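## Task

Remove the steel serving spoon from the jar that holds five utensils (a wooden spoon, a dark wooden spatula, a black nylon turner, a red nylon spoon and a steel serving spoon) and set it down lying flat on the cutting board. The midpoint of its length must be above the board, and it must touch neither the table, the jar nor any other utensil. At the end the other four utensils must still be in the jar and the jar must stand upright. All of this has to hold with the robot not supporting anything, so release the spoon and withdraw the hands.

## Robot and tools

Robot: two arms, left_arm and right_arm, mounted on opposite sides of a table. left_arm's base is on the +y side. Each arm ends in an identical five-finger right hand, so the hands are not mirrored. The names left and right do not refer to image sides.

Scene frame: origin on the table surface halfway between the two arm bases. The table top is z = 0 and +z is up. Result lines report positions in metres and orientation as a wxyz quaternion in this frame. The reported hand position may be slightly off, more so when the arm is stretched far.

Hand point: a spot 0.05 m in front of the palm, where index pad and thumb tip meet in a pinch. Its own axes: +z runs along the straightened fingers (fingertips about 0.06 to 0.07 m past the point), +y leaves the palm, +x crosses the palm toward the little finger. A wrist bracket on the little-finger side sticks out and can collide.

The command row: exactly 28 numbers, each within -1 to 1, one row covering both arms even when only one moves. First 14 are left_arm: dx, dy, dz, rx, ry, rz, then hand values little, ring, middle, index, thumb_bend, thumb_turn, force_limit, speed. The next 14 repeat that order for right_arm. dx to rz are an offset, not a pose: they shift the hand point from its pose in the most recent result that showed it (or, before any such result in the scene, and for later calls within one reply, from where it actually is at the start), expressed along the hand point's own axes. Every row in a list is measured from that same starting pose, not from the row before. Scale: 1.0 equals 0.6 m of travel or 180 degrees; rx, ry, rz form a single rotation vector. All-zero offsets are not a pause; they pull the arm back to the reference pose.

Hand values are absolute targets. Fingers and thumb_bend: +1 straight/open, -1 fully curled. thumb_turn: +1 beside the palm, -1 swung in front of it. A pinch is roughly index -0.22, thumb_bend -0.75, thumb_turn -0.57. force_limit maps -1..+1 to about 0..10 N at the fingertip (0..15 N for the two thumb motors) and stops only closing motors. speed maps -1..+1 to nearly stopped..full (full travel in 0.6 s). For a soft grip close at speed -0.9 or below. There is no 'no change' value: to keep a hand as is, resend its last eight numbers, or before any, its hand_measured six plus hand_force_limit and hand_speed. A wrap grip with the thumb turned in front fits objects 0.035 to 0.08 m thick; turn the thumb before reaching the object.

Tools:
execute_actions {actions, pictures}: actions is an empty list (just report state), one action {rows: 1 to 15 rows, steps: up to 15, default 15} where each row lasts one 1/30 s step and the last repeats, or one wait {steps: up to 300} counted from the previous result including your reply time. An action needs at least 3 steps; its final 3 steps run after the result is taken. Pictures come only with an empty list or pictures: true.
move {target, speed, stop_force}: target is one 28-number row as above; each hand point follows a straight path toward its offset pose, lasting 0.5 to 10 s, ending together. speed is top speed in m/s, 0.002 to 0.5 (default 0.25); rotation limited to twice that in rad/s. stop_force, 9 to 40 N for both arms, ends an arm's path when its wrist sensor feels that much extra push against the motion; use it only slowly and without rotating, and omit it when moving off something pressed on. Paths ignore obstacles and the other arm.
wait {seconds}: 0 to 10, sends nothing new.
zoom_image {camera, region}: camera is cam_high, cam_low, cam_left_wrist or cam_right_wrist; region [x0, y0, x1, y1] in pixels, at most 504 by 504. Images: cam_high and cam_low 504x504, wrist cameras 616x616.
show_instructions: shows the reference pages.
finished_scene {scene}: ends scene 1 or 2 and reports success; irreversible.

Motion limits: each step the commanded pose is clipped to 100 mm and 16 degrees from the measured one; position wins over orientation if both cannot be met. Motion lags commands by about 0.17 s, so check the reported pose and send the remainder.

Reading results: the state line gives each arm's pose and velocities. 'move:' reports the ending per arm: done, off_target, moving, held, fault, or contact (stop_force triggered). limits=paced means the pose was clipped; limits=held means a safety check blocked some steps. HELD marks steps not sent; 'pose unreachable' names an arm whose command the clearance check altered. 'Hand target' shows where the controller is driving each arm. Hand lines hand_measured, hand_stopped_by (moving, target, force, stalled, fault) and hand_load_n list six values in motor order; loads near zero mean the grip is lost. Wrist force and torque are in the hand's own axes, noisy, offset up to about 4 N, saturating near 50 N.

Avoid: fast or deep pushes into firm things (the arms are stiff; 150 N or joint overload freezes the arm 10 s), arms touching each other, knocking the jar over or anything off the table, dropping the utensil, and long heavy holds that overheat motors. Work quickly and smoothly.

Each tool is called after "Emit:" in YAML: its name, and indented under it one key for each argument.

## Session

Emit:
execute_actions:
  actions: []

Scene clock: 0.00 s of 5600.00 s.
left_arm: end_effector_position=(+0.2911, +0.4773, +0.4819) hand_measured=(+1.000, +1.000, +1.000, +1.000, +1.000, +1.000) hand_load_n=(+0.0, +0.0, +0.0, +0.0, +0.0, +0.0) hand_stopped_by=(target, target, target, target, target, target) hand_force_limit=0.00 hand_speed=-0.80 end_effector_quat_wxyz=(-0.006, +0.398, +0.917, +0.002) end_effector_velocity=(+0.000, -0.000, -0.000) end_effector_angular_velocity=(-0.001, -0.000, -0.002) | right_arm: end_effector_position=(+0.1633, -0.2559, +0.4691) hand_measured=(+1.000, +1.000, +1.000, +1.000, +1.000, +1.000) hand_load_n=(+0.0, +0.0, +0.0, +0.0, +0.0, +0.0) hand_stopped_by=(target, target, target, target, target, target) hand_force_limit=0.00 hand_speed=-0.80 end_effector_quat_wxyz=(+0.004, -0.315, +0.949, +0.001) end_effector_velocity=(-0.000, -0.000, +0.000) end_effector_angular_velocity=(-0.001, -0.000, +0.003)
Joint positions: left_arm=[ 0.558 -1.754  1.359  1.977  1.575 -1.858] | right_arm=[-1.178 -1.721  1.364  1.921  1.57  -1.856]
Joint velocities: left_arm=[ 0.    -0.     0.    -0.001  0.     0.002] | right_arm=[ 0.001  0.    -0.     0.     0.001 -0.002]
Joint torques (N m, as the arm reports them, + toward a larger angle): no reading
Motor temperatures (°C, as the motors report them): left_arm=[31 30 30 39 35 42] | right_arm=[33 29 30 40 36 38]
Wrist force (N, on the end effector, along its own x y z axes, offset not removed): no reading
Wrist torque (N m, same axes, about the end effector's origin, offset not removed): no reading
Hand target (left_arm): +0.291, +0.477, +0.482; -0.006, +0.398, +0.917, +0.002
Hand target (right_arm): +0.163, -0.256, +0.469; +0.004, -0.315, +0.949, +0.001

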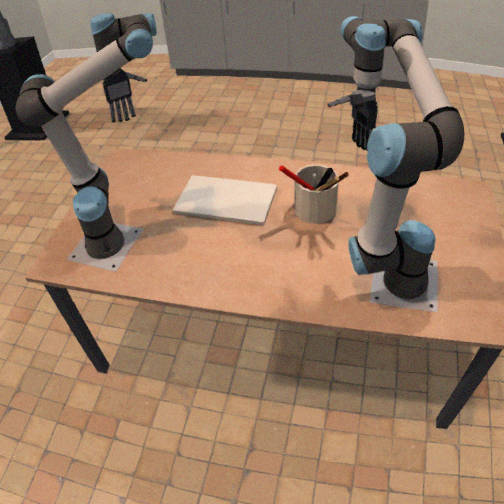

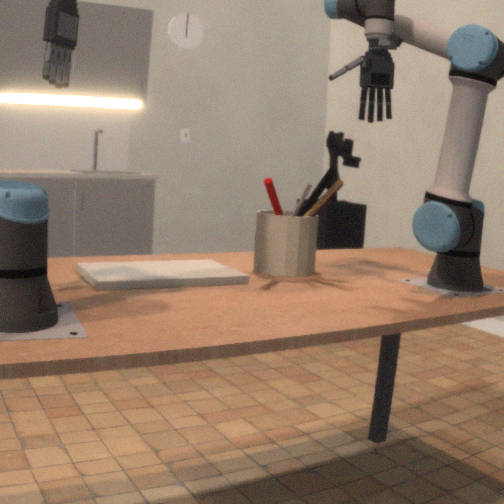

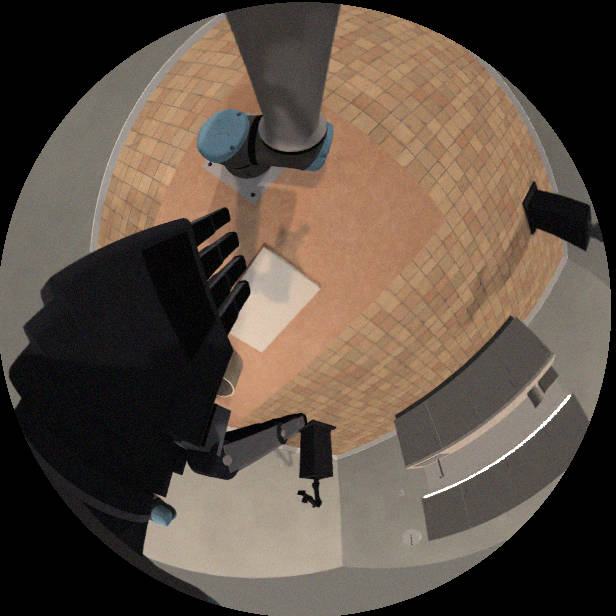

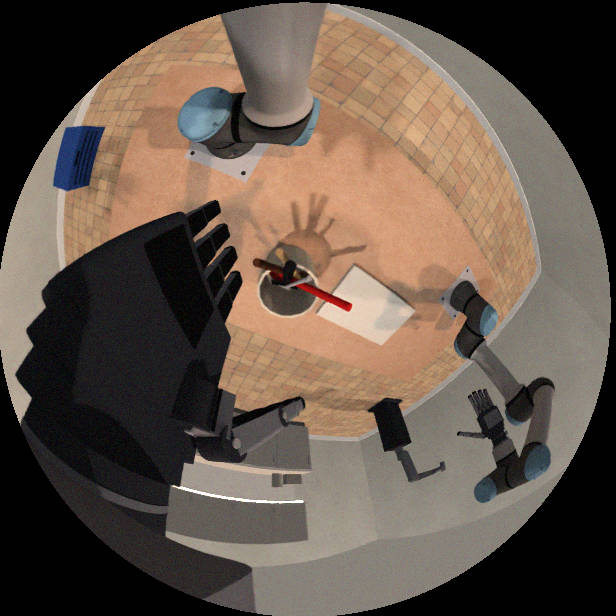

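Emit:
zoom_image:
  camera: "cam_high"
  region: [260,140,380,240]

Emit:
zoom_image:
  camera: "cam_low"
  region: [230,150,370,290]

Emit:
zoom_image:
  camera: "cam_right_wrist"
  region: [230,230,370,330]

Region (260, 140, 380, 240) of cam_high's 504x504 image, scaled by 4.200, with more detail than that image has.

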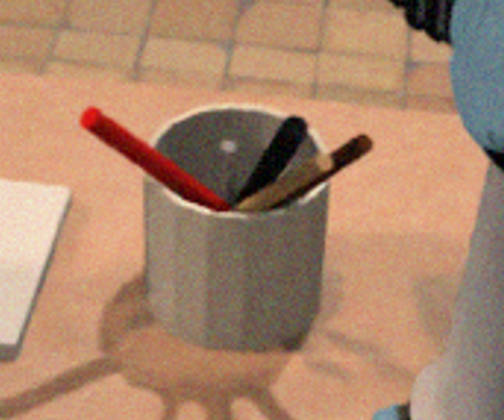

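Region (230, 150, 370, 290) of cam_low's 504x504 image, scaled by 3.600, with more detail than that image has.

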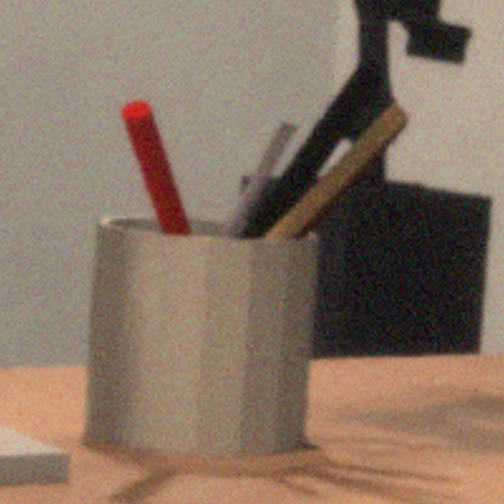

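Region (230, 230, 370, 330) of cam_right_wrist's 616x616 image, scaled by 3.600, with more detail than that image has; it fills the top 360 rows of this view, and the rest is white.

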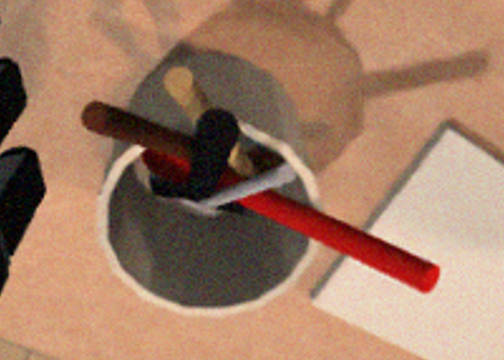

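Emit:
move:
  target: [0,0,0,0,0,0,1,1,1,1,1,1,0,-0.8,0,0,0.2,-0.682,0.048,0.682,-1,-1,-1,0.3,-0.45,-0.57,1.0,0]
  speed: 0.3

Scene clock: 6.13 s of 5600.00 s.
left_arm: end_effector_position=(+0.2911, +0.4773, +0.4819) hand_measured=(+1.000, +1.000, +1.000, +1.000, +1.000, +1.000) hand_load_n=(+0.0, +0.0, +0.0, +0.0, +0.0, +0.0) hand_stopped_by=(target, target, target, target, target, target) hand_force_limit=0.00 hand_speed=-0.80 end_effector_quat_wxyz=(-0.006, +0.398, +0.917, +0.002) end_effector_velocity=(-0.000, +0.000, +0.000) end_effector_angular_velocity=(-0.002, +0.000, +0.001) | right_arm: end_effector_position=(+0.1649, -0.2538, +0.4083) hand_measured=(-1.000, -1.000, -1.000, +0.300, -0.450, -0.570) hand_load_n=(+0.0, +0.0, +0.0, +0.0, +0.0, +0.0) hand_stopped_by=(target, target, target, target, target, target) hand_force_limit=1.00 hand_speed=0.00 end_effector_quat_wxyz=(-0.232, +0.207, +0.848, +0.428) end_effector_velocity=(-0.000, +0.000, -0.000) end_effector_angular_velocity=(+0.000, +0.000, +0.001)
Joint positions: left_arm=[ 0.558 -1.754  1.359  1.977  1.575 -1.858] | right_arm=[-2.655 -2.386  2.434  2.531  1.406 -2.303]
Joint velocities: left_arm=[ 0.001 -0.001  0.    -0.     0.001  0.   ] | right_arm=[ 0.001 -0.     0.     0.    -0.     0.   ]
Joint torques (N m, as the arm reports them, + toward a larger angle): left_arm=[ -1.11  -9.25 -19.3    2.06   0.05  -0.01] | right_arm=[-13.57  22.87 -28.14   0.5   -1.75   0.19]
Motor temperatures (°C, as the motors report them): left_arm=[31 30 30 39 35 42] | right_arm=[33 29 30 40 36 38]
Wrist force (N, on the end effector, along its own x y z axes, offset not removed): left_arm=[0.0 -0.4 1.8] | right_arm=[3.4 1.9 1.2]
Wrist torque (N m, same axes, about the end effector's origin, offset not removed): left_arm=[-0.15 -0.25 0.12] | right_arm=[0.38 -0.71 0.17]
Hand target (left_arm): +0.291, +0.477, +0.482; -0.006, +0.398, +0.917, +0.002
Hand target (right_arm): +0.165, -0.254, +0.408; -0.232, +0.207, +0.848, +0.428
Off the commanded pose (left_arm): 0.000 m, 0 deg.
Off the commanded pose (right_arm): 0.059 m, 90 deg; orientation clipped at the last step of the last action.
Kept back: nothing.
move: held (right_arm); limits=paced,held; held on 77 of 162 steps (right_arm), including the last (right_arm)
pose unreachable (right arm): on one or more control steps of this call this arm could not follow its commanded pose, so it was not sent that pose on those steps. On the call's last step it was still not sent that pose. It may still have moved: this result reports where it is.
cause: the commanded pose would bring two parts of the arm too close to each other (joints 3 (elbow) to 6 (wrist 3) lie between them).

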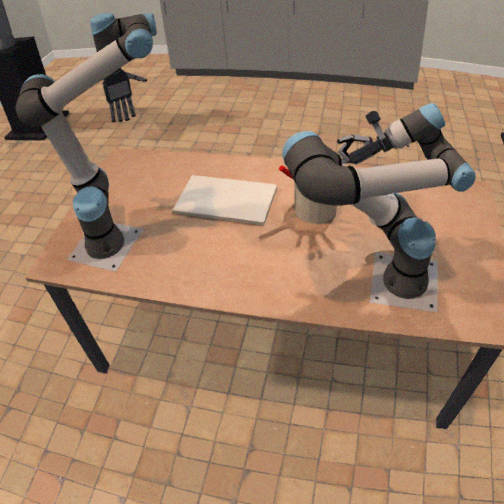

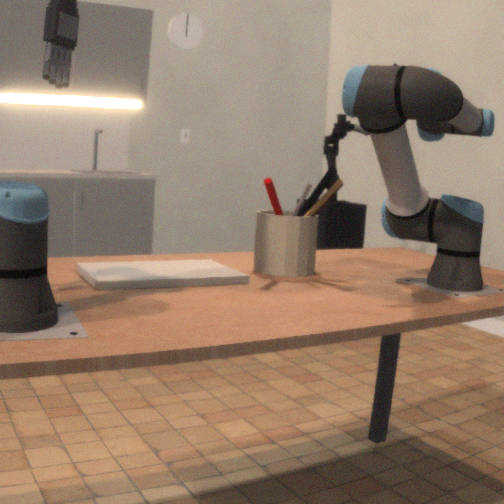

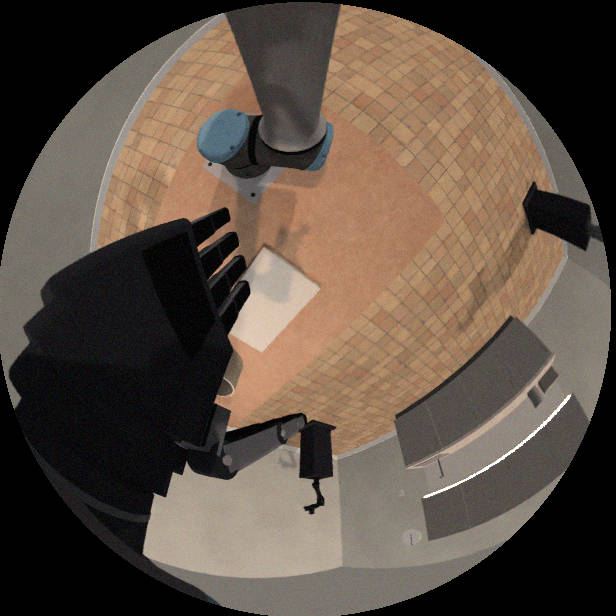

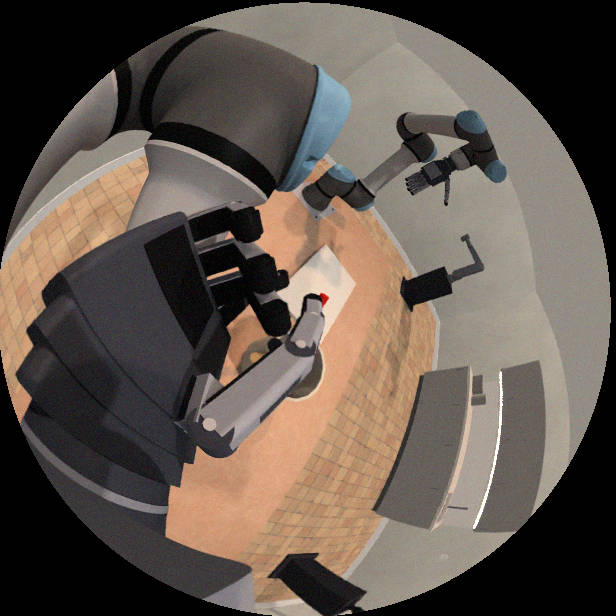

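Emit:
move:
  target: [0,0,0,0,0,0,1,1,1,1,1,1,0,-0.8,0,0,0,0.334,-0.059,-0.324,-1,-1,-1,0.3,-0.45,-0.57,1.0,0]
  speed: 0.3

Emit:
move:
  target: [0,0,0,0,0,0,1,1,1,1,1,1,0,-0.8,0,0,0,0,0,-0.544,-1,-1,-1,0.3,-0.45,-0.57,1.0,0]
  speed: 0.3

Emit:
move:
  target: [0,0,0,0,0,0,1,1,1,1,1,1,0,-0.8,0,0,0,0.5,0,0,-1,-1,-1,0.3,-0.45,-0.57,1.0,0]
  speed: 0.3

Scene clock: 14.30 s of 5600.00 s.
left_arm: end_effector_position=(+0.2911, +0.4773, +0.4819) hand_measured=(+1.000, +1.000, +1.000, +1.000, +1.000, +1.000) hand_load_n=(+0.0, +0.0, +0.0, +0.0, +0.0, +0.0) hand_stopped_by=(target, target, target, target, target, target) hand_force_limit=0.00 hand_speed=-0.80 end_effector_quat_wxyz=(-0.006, +0.398, +0.917, +0.002) end_effector_velocity=(-0.000, +0.000, +0.000) end_effector_angular_velocity=(-0.002, -0.000, -0.001) | right_arm: end_effector_position=(+0.1656, -0.2542, +0.4085) hand_measured=(-1.000, -1.000, -1.000, +0.300, -0.450, -0.570) hand_load_n=(+0.0, +0.0, +0.0, +0.0, +0.0, +0.0) hand_stopped_by=(target, target, target, target, target, target) hand_force_limit=1.00 hand_speed=0.00 end_effector_quat_wxyz=(+0.001, -0.314, +0.949, +0.002) end_effector_velocity=(-0.000, -0.000, -0.000) end_effector_angular_velocity=(-0.024, +0.002, +0.002)
Joint positions: left_arm=[ 0.558 -1.754  1.359  1.977  1.575 -1.858] | right_arm=[-1.178 -1.753  1.552  1.769  1.566 -1.853]
Joint velocities: left_arm=[-0.    -0.002  0.     0.     0.001  0.   ] | right_arm=[ 0.025  0.013 -0.011  0.008  0.021  0.023]
Joint torques (N m, as the arm reports them, + toward a larger angle): left_arm=[ -0.31 -10.03 -19.99   2.06   0.05   0.02] | right_arm=[ 13.04  -0.48 -30.53   5.26   2.25   2.39]
Motor temperatures (°C, as the motors report them): left_arm=[31 30 30 39 35 42] | right_arm=[33 29 30 40 36 38]
Wrist force (N, on the end effector, along its own x y z axes, offset not removed): left_arm=[1.2 -1.3 1.2] | right_arm=[1.9 2.5 2.4]
Wrist torque (N m, same axes, about the end effector's origin, offset not removed): left_arm=[-0.23 -0.44 0.16] | right_arm=[0.35 -0.52 0.08]
Hand target (left_arm): +0.291, +0.477, +0.482; -0.006, +0.398, +0.917, +0.002
Hand target (right_arm): +0.166, -0.254, +0.409; +0.001, -0.314, +0.949, +0.001
Off the commanded pose (left_arm): 0.000 m, 0 deg.
Off the commanded pose (right_arm): 0.001 m, 0 deg.
Kept back: nothing.
move: moving (right_arm; no rest 5 s after the path's end); limits=paced

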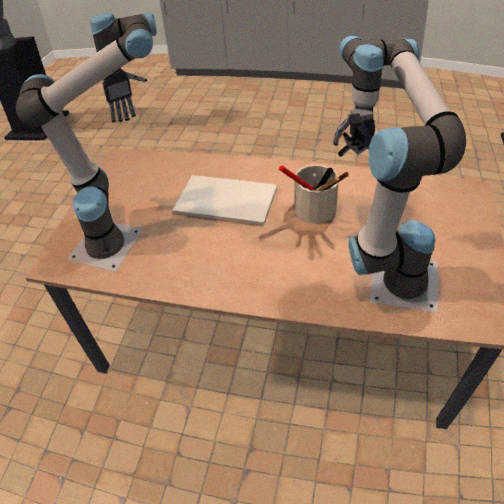

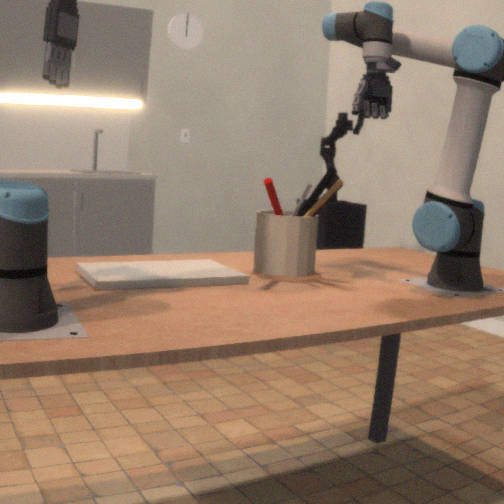

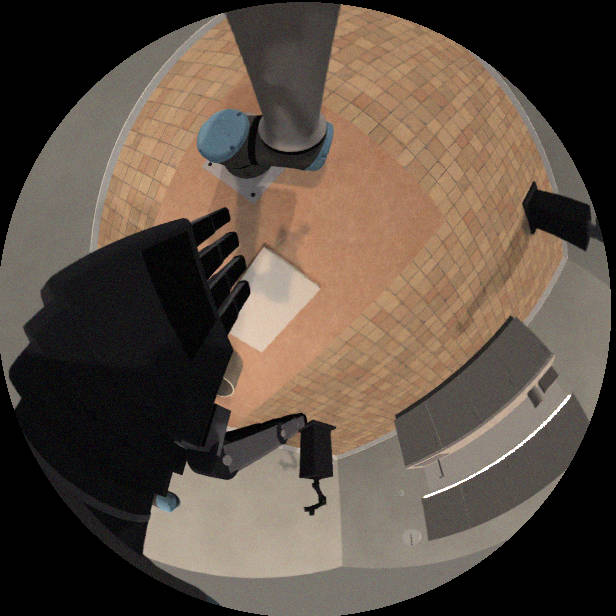

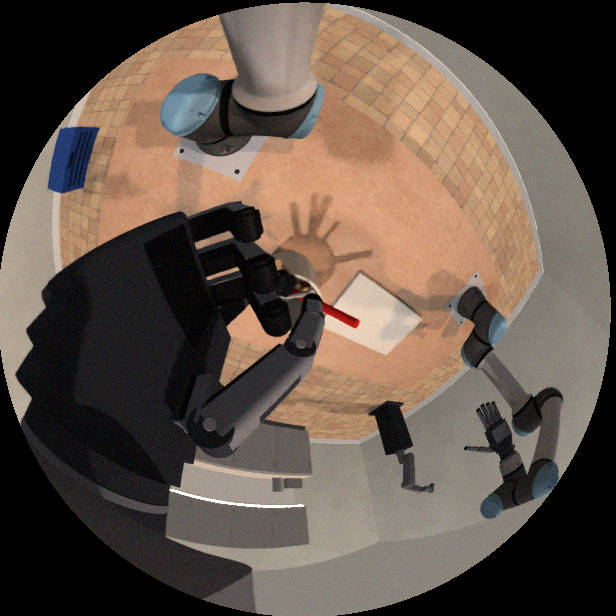

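Scene clock: 18.00 s of 5600.00 s.
left_arm: end_effector_position=(+0.2911, +0.4773, +0.4819) hand_measured=(+1.000, +1.000, +1.000, +1.000, +1.000, +1.000) hand_load_n=(+0.0, +0.0, +0.0, +0.0, +0.0, +0.0) hand_stopped_by=(target, target, target, target, target, target) hand_force_limit=0.00 hand_speed=-0.80 end_effector_quat_wxyz=(-0.006, +0.398, +0.917, +0.002) end_effector_velocity=(+0.000, -0.000, +0.000) end_effector_angular_velocity=(+0.001, +0.000, -0.000) | right_arm: end_effector_position=(+0.1655, -0.2541, +0.4086) hand_measured=(-1.000, -1.000, -1.000, +0.300, -0.450, -0.570) hand_load_n=(+0.0, +0.0, +0.0, +0.0, +0.0, +0.0) hand_stopped_by=(target, target, target, target, target, target) hand_force_limit=1.00 hand_speed=0.00 end_effector_quat_wxyz=(+0.002, -0.922, +0.388, -0.000) end_effector_velocity=(-0.000, -0.000, +0.000) end_effector_angular_velocity=(+0.001, +0.000, +0.017)
Joint positions: left_arm=[ 0.558 -1.754  1.359  1.977  1.575 -1.858] | right_arm=[-0.971 -1.484  1.296  1.756  1.569 -3.354]
Joint velocities: left_arm=[-0.     0.    -0.     0.001 -0.     0.   ] | right_arm=[ 0.003  0.001 -0.001  0.    -0.001 -0.014]
Joint torques (N m, as the arm reports them, + toward a larger angle): left_arm=[ -0.63  -9.68 -19.24   2.07   0.09   0.05] | right_arm=[ 15.4  -13.44 -27.98   5.36  -1.81  -2.11]
Motor temperatures (°C, as the motors report them): left_arm=[31 30 30 39 35 42] | right_arm=[33 29 30 40 36 38]
Wrist force (N, on the end effector, along its own x y z axes, offset not removed): left_arm=[0.1 -1.7 1.7] | right_arm=[0.7 2.1 3.1]
Wrist torque (N m, same axes, about the end effector's origin, offset not removed): left_arm=[-0.39 -0.30 0.06] | right_arm=[0.25 -0.44 0.14]
Hand target (left_arm): +0.291, +0.477, +0.482; -0.006, +0.398, +0.917, +0.002
Hand target (right_arm): +0.166, -0.254, +0.409; -0.002, +0.922, -0.387, +0.000
Off the commanded pose (left_arm): 0.000 m, 0 deg.
Off the commanded pose (right_arm): 0.000 m, 0 deg.
Kept back: nothing.
move: done

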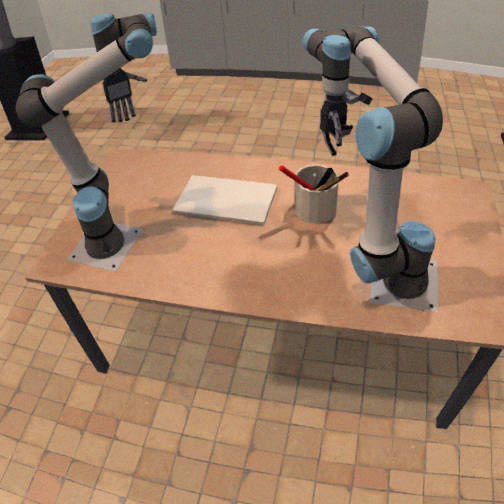

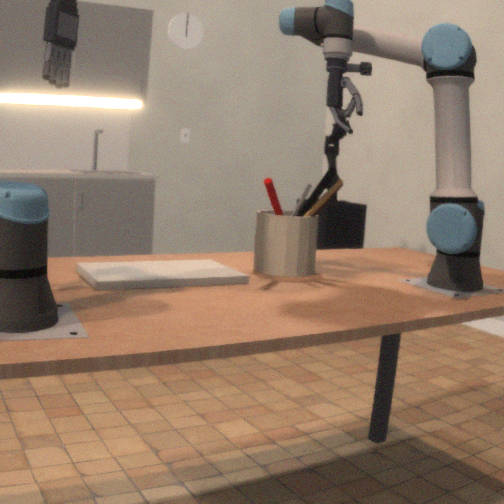

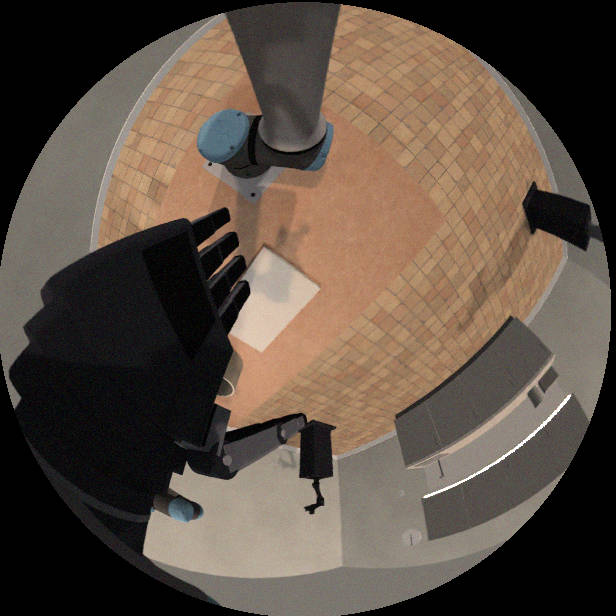

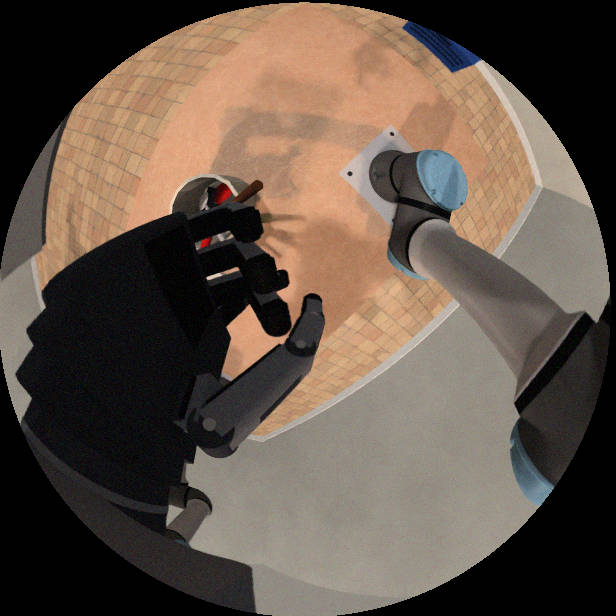

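Scene clock: 21.80 s of 5600.00 s.
left_arm: end_effector_position=(+0.2911, +0.4773, +0.4819) hand_measured=(+1.000, +1.000, +1.000, +1.000, +1.000, +1.000) hand_load_n=(+0.0, +0.0, +0.0, +0.0, +0.0, +0.0) hand_stopped_by=(target, target, target, target, target, target) hand_force_limit=0.00 hand_speed=-0.80 end_effector_quat_wxyz=(-0.006, +0.398, +0.917, +0.002) end_effector_velocity=(-0.001, -0.000, +0.000) end_effector_angular_velocity=(-0.002, +0.000, -0.001) | right_arm: end_effector_position=(+0.1649, -0.2526, +0.4088) hand_measured=(-1.000, -1.000, -1.000, +0.300, -0.450, -0.570) hand_load_n=(+0.0, +0.0, +0.0, +0.0, +0.0, +0.0) hand_stopped_by=(target, target, target, target, target, target) hand_force_limit=1.00 hand_speed=0.00 end_effector_quat_wxyz=(+0.599, -0.629, +0.334, -0.367) end_effector_velocity=(-0.000, +0.000, -0.000) end_effector_angular_velocity=(+0.026, -0.015, -0.002)
Joint positions: left_arm=[ 0.558 -1.754  1.359  1.977  1.575 -1.858] | right_arm=[-1.057 -2.551  2.089  0.476  1.515 -3.203]
Joint velocities: left_arm=[-0.001 -0.001  0.    -0.     0.001 -0.001] | right_arm=[ 0.091  0.009  0.021 -0.056  0.093  0.018]
Joint torques (N m, as the arm reports them, + toward a larger angle): left_arm=[ -0.61  -8.93 -19.75   1.98   0.05   0.02] | right_arm=[ 10.56  26.09 -13.06  -4.23   2.41   2.38]
Motor temperatures (°C, as the motors report them): left_arm=[31 30 30 39 35 42] | right_arm=[33 29 30 40 36 38]
Wrist force (N, on the end effector, along its own x y z axes, offset not removed): left_arm=[-0.3 -1.2 1.8] | right_arm=[0.5 3.2 1.3]
Wrist torque (N m, same axes, about the end effector's origin, offset not removed): left_arm=[-0.25 -0.24 0.05] | right_arm=[0.62 -0.18 0.10]
Hand target (left_arm): +0.291, +0.477, +0.482; -0.006, +0.398, +0.917, +0.002
Hand target (right_arm): +0.165, -0.253, +0.409; +0.600, -0.627, +0.334, -0.367
Off the commanded pose (left_arm): 0.000 m, 0 deg.
Off the commanded pose (right_arm): 0.002 m, 14 deg.
Kept back: nothing.
move: off_target (right_arm); limits=paced

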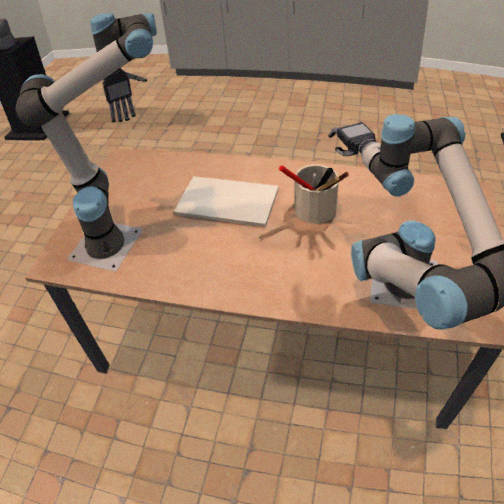

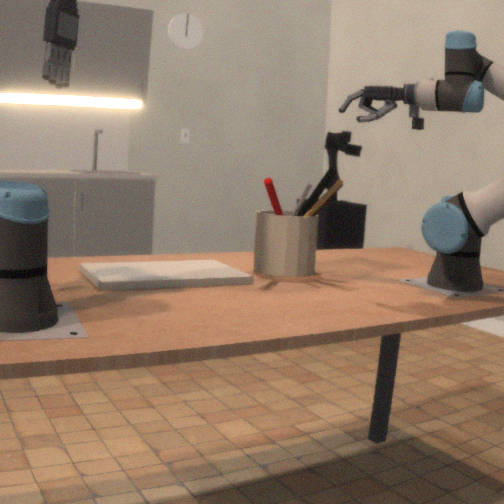

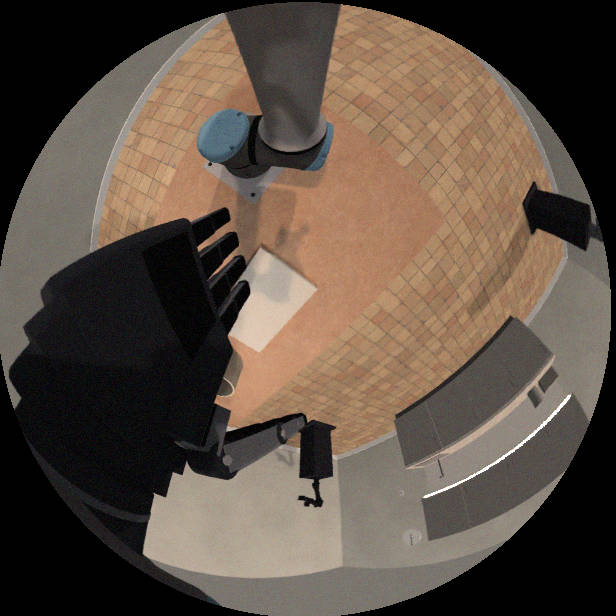

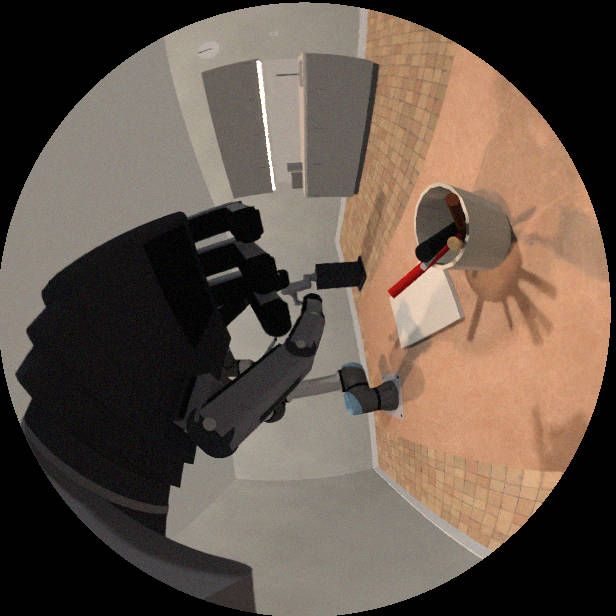

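Emit:
move:
  target: [0,0,0,0,0,0,1,1,1,1,1,1,0,-0.8,0.03,0.23,0.03,0.078,0,0,-1,-1,-1,0.3,-0.45,-0.57,1.0,0]
  speed: 0.15

Scene clock: 23.23 s of 5600.00 s.
left_arm: end_effector_position=(+0.2911, +0.4773, +0.4819) hand_measured=(+1.000, +1.000, +1.000, +1.000, +1.000, +1.000) hand_load_n=(+0.0, +0.0, +0.0, +0.0, +0.0, +0.0) hand_stopped_by=(target, target, target, target, target, target) hand_force_limit=0.00 hand_speed=-0.80 end_effector_quat_wxyz=(-0.006, +0.398, +0.917, +0.002) end_effector_velocity=(-0.000, +0.000, +0.000) end_effector_angular_velocity=(-0.003, -0.001, +0.003) | right_arm: end_effector_position=(+0.1851, -0.2632, +0.3044) hand_measured=(-1.000, -1.000, -1.000, +0.300, -0.450, -0.570) hand_load_n=(+0.0, +0.0, +0.0, +0.0, +0.0, +0.0) hand_stopped_by=(target, target, target, target, target, target) hand_force_limit=1.00 hand_speed=0.00 end_effector_quat_wxyz=(-0.633, +0.562, -0.322, +0.424) end_effector_velocity=(-0.000, +0.000, -0.000) end_effector_angular_velocity=(-0.001, +0.002, +0.002)
Joint positions: left_arm=[ 0.558 -1.754  1.359  1.977  1.575 -1.858] | right_arm=[-1.082 -2.774  2.493  0.119  1.563 -3.211]
Joint velocities: left_arm=[ 0.    -0.001 -0.    -0.001  0.001 -0.003] | right_arm=[ 0.001  0.001 -0.     0.001 -0.001 -0.   ]
Joint torques (N m, as the arm reports them, + toward a larger angle): left_arm=[ -0.07  -9.19 -19.71   1.93   0.16   0.03] | right_arm=[ -2.29  28.25 -30.81   0.59   0.48  -2.16]
Motor temperatures (°C, as the motors report them): left_arm=[31 30 30 39 35 42] | right_arm=[33 29 30 40 36 38]
Wrist force (N, on the end effector, along its own x y z axes, offset not removed): left_arm=[-0.1 -1.0 1.9] | right_arm=[2.4 1.9 1.3]
Wrist torque (N m, same axes, about the end effector's origin, offset not removed): left_arm=[-0.25 -0.31 0.09] | right_arm=[0.39 -0.52 0.12]
Hand target (left_arm): +0.291, +0.477, +0.482; -0.006, +0.398, +0.917, +0.002
Hand target (right_arm): +0.185, -0.263, +0.304; +0.633, -0.562, +0.322, -0.424
Off the commanded pose (left_arm): 0.000 m, 0 deg.
Off the commanded pose (right_arm): 0.033 m, 6 deg.
Kept back: nothing.
move: held (right_arm); limits=held; held on 8 of 36 steps (right_arm), including the last (right_arm)
pose unreachable (right arm): on one or more control steps of this call this arm could not follow its commanded pose, so it was not sent that pose on those steps. On the call's last step it was still not sent that pose. It may still have moved: this result reports where it is.
cause: the commanded pose would bring two parts of the arm too close to each other (joints 3 (elbow) to 5 (wrist 2) lie between them).

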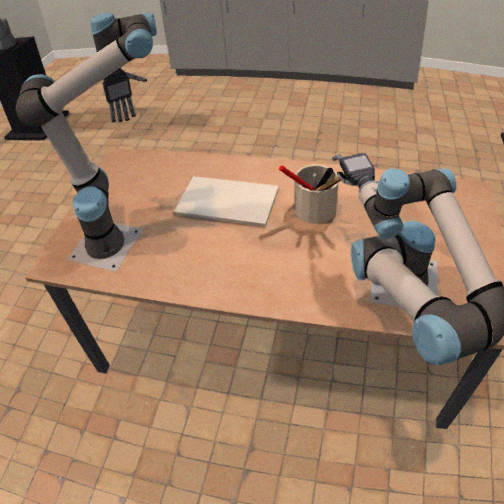

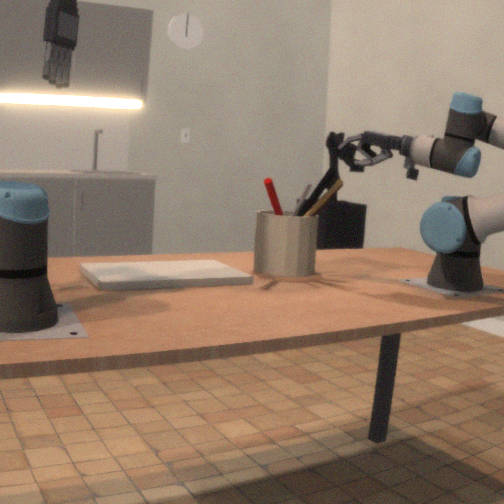

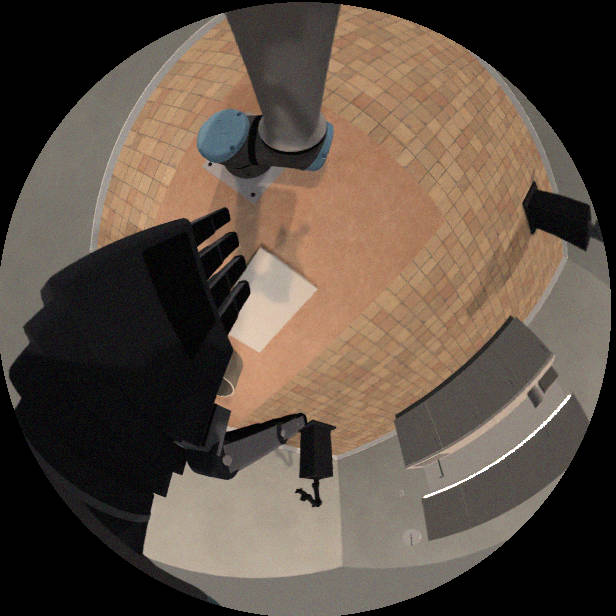

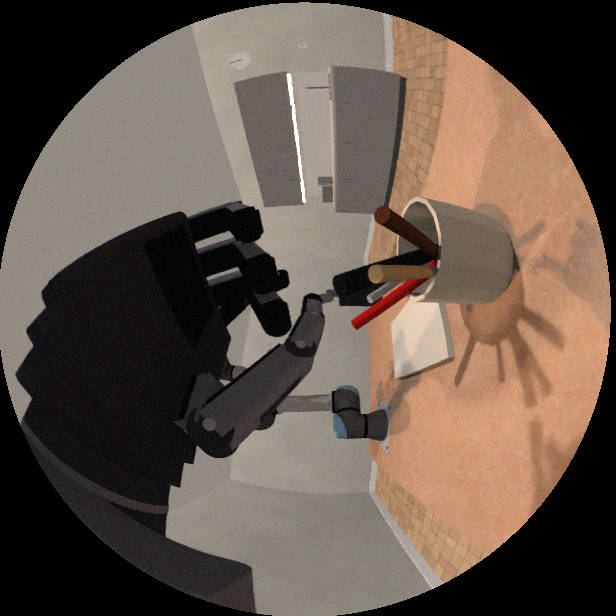

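Emit:
move:
  target: [0,0,0,0,0,0,1,1,1,1,1,1,0,-0.8,0,0,0.17,0.035,0,0,-1,-1,-1,0.3,-0.45,-0.57,1.0,0]
  speed: 0.1

Scene clock: 26.17 s of 5600.00 s.
left_arm: end_effector_position=(+0.2911, +0.4773, +0.4819) hand_measured=(+1.000, +1.000, +1.000, +1.000, +1.000, +1.000) hand_load_n=(+0.0, +0.0, +0.0, +0.0, +0.0, +0.0) hand_stopped_by=(target, target, target, target, target, target) hand_force_limit=0.00 hand_speed=-0.80 end_effector_quat_wxyz=(-0.006, +0.398, +0.917, +0.002) end_effector_velocity=(+0.000, -0.000, -0.000) end_effector_angular_velocity=(+0.001, -0.000, -0.000) | right_arm: end_effector_position=(+0.2748, -0.2187, +0.3207) hand_measured=(-1.000, -1.000, -1.000, +0.300, -0.450, -0.570) hand_load_n=(+0.0, +0.0, +0.0, +0.0, +0.0, +0.0) hand_stopped_by=(target, target, target, target, target, target) hand_force_limit=1.00 hand_speed=0.00 end_effector_quat_wxyz=(-0.663, +0.527, -0.297, +0.441) end_effector_velocity=(+0.002, +0.002, +0.000) end_effector_angular_velocity=(+0.002, -0.002, -0.010)
Joint positions: left_arm=[ 0.558 -1.754  1.359  1.977  1.575 -1.858] | right_arm=[-1.099 -2.438  2.509 -0.341  1.537 -3.205]
Joint velocities: left_arm=[-0.     0.001 -0.    -0.    -0.001 -0.   ] | right_arm=[ 0.04   0.031 -0.005 -0.028  0.048 -0.012]
Joint torques (N m, as the arm reports them, + toward a larger angle): left_arm=[ -0.89  -9.74 -19.92   2.     0.04   0.03] | right_arm=[ 12.21  19.86 -33.83  -5.07   2.16  -2.54]
Motor temperatures (°C, as the motors report them): left_arm=[31 30 30 39 35 42] | right_arm=[33 29 30 40 36 38]
Wrist force (N, on the end effector, along its own x y z axes, offset not removed): left_arm=[1.2 -0.1 1.8] | right_arm=[1.5 2.1 1.2]
Wrist torque (N m, same axes, about the end effector's origin, offset not removed): left_arm=[-0.11 -0.54 0.14] | right_arm=[0.36 -0.45 0.18]
Hand target (left_arm): +0.291, +0.477, +0.482; -0.006, +0.398, +0.917, +0.002
Hand target (right_arm): +0.275, -0.218, +0.321; +0.663, -0.527, +0.298, -0.441
Off the commanded pose (left_arm): 0.000 m, 0 deg.
Off the commanded pose (right_arm): 0.001 m, 0 deg.
Kept back: nothing.
move: done

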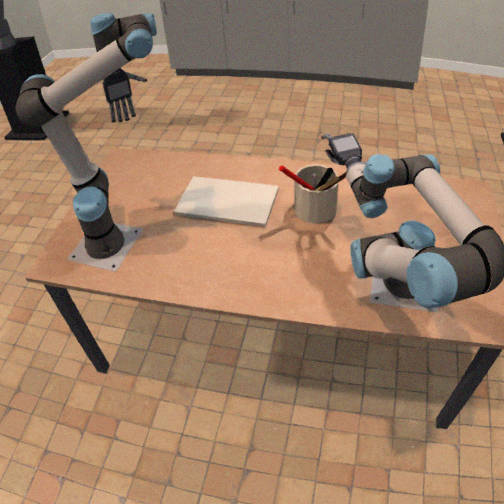

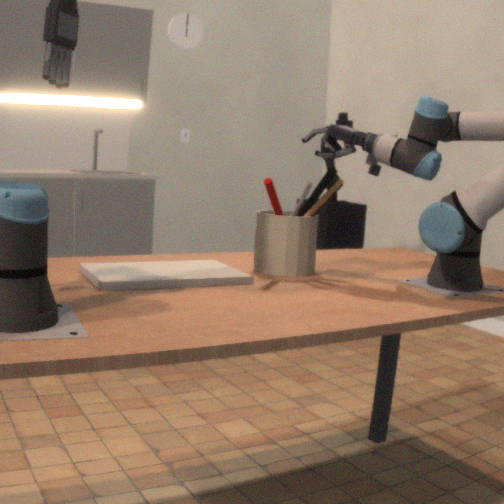

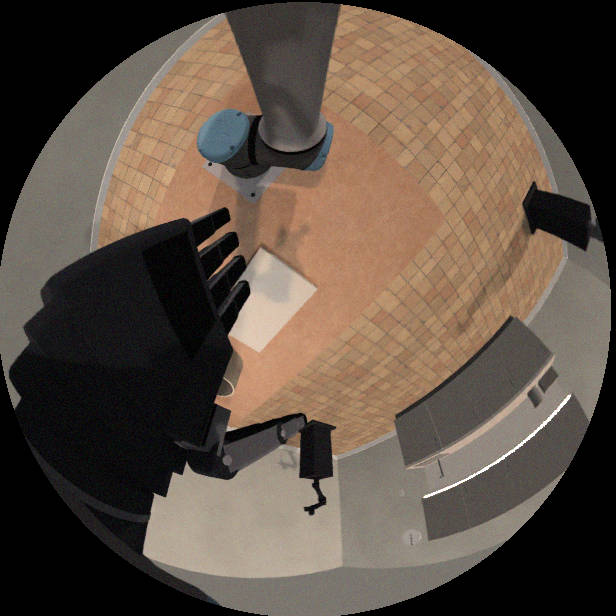

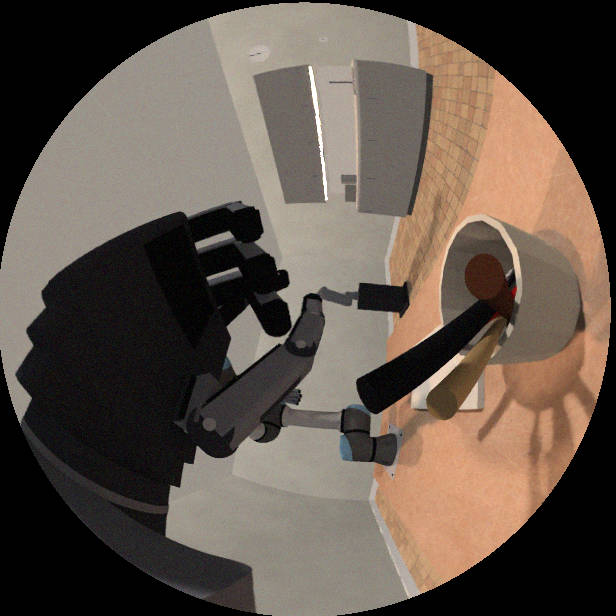

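Emit:
move:
  target: [0,0,0,0,0,0.5,-1,-1,-1,0.3,-0.45,-0.57,1.0,0,0.25,-0.2,0,0,0,0,-1,-1,-1,0.3,-0.45,-0.57,1.0,0]
  speed: 0.2

Scene clock: 31.03 s of 5600.00 s.
left_arm: end_effector_position=(+0.2908, +0.4774, +0.4820) hand_measured=(-1.000, -1.000, -1.000, +0.300, -0.450, -0.570) hand_load_n=(+0.0, +0.0, +0.0, +0.0, +0.0, +0.0) hand_stopped_by=(target, target, target, target, target, target) hand_force_limit=1.00 hand_speed=0.00 end_effector_quat_wxyz=(-0.006, +0.930, +0.368, -0.002) end_effector_velocity=(+0.000, +0.000, -0.000) end_effector_angular_velocity=(-0.002, +0.003, -0.014) | right_arm: end_effector_position=(+0.3079, -0.3582, +0.4467) hand_measured=(-1.000, -1.000, -1.000, +0.300, -0.450, -0.570) hand_load_n=(+0.0, +0.0, +0.0, +0.0, +0.0, +0.0) hand_stopped_by=(target, target, target, target, target, target) hand_force_limit=1.00 hand_speed=0.00 end_effector_quat_wxyz=(-0.552, +0.439, -0.411, +0.578) end_effector_velocity=(+0.000, -0.001, +0.001) end_effector_angular_velocity=(-0.000, +0.007, -0.005)
Joint positions: left_arm=[ 1.009 -1.697  1.312  1.968  1.568  0.162] | right_arm=[-1.708 -2.67   2.202  0.183  1.394 -3.146]
Joint velocities: left_arm=[ 0.008  0.004 -0.003 -0.     0.003  0.023] | right_arm=[ 0.017  0.012 -0.007  0.004  0.021 -0.008]
Joint torques (N m, as the arm reports them, + toward a larger angle): left_arm=[  6.93  -0.71 -25.61  -0.43   2.19   2.48] | right_arm=[ 13.91  26.64 -32.41   0.63   2.07  -2.45]
Motor temperatures (°C, as the motors report them): left_arm=[31 30 30 39 35 42] | right_arm=[33 29 30 40 36 38]
Wrist force (N, on the end effector, along its own x y z axes, offset not removed): left_arm=[-0.2 -1.1 1.0] | right_arm=[1.5 1.2 3.3]
Wrist torque (N m, same axes, about the end effector's origin, offset not removed): left_arm=[-0.14 -0.19 0.04] | right_arm=[0.17 -0.47 0.05]
Hand target (left_arm): +0.291, +0.477, +0.482; -0.006, +0.930, +0.367, -0.002
Hand target (right_arm): +0.308, -0.358, +0.447; +0.552, -0.439, +0.411, -0.578
Off the commanded pose (left_arm): 0.000 m, 0 deg.
Off the commanded pose (right_arm): 0.002 m, 26 deg; orientation clipped at the last step of the last action.
Kept back: nothing.
move: off_target (right_arm); limits=paced

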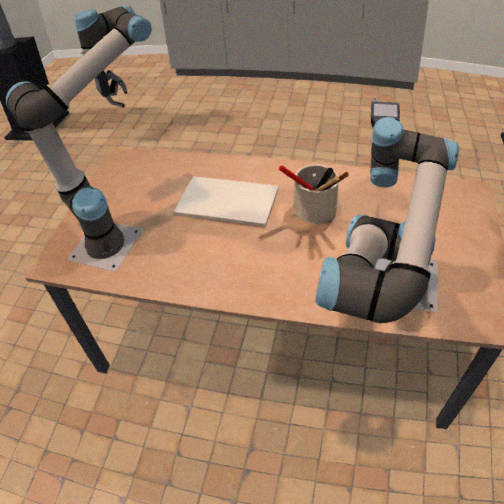

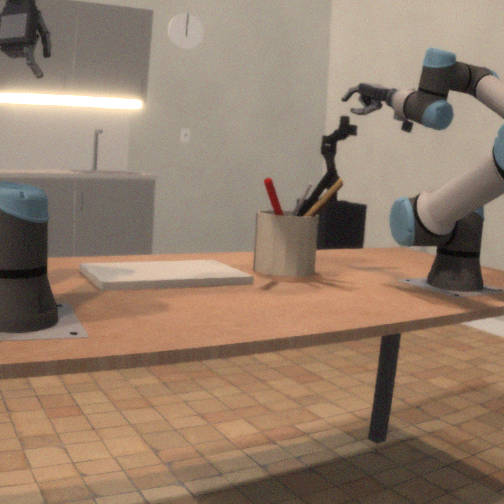

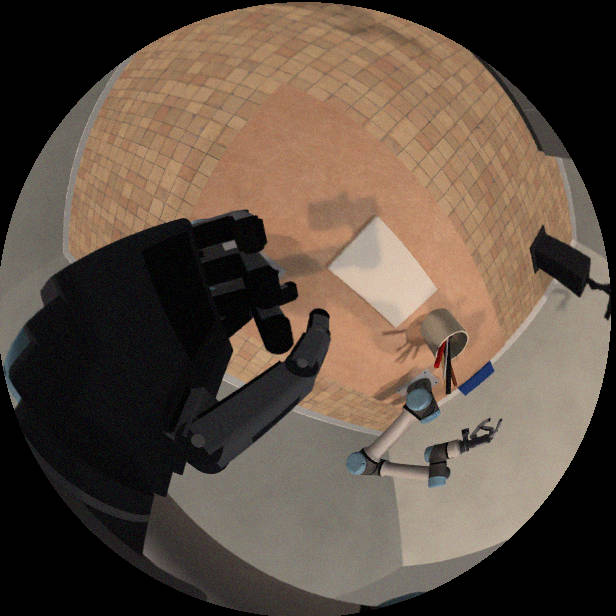

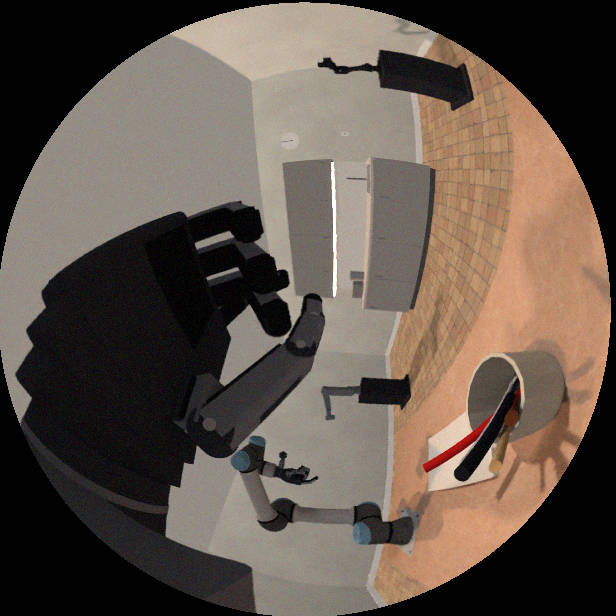

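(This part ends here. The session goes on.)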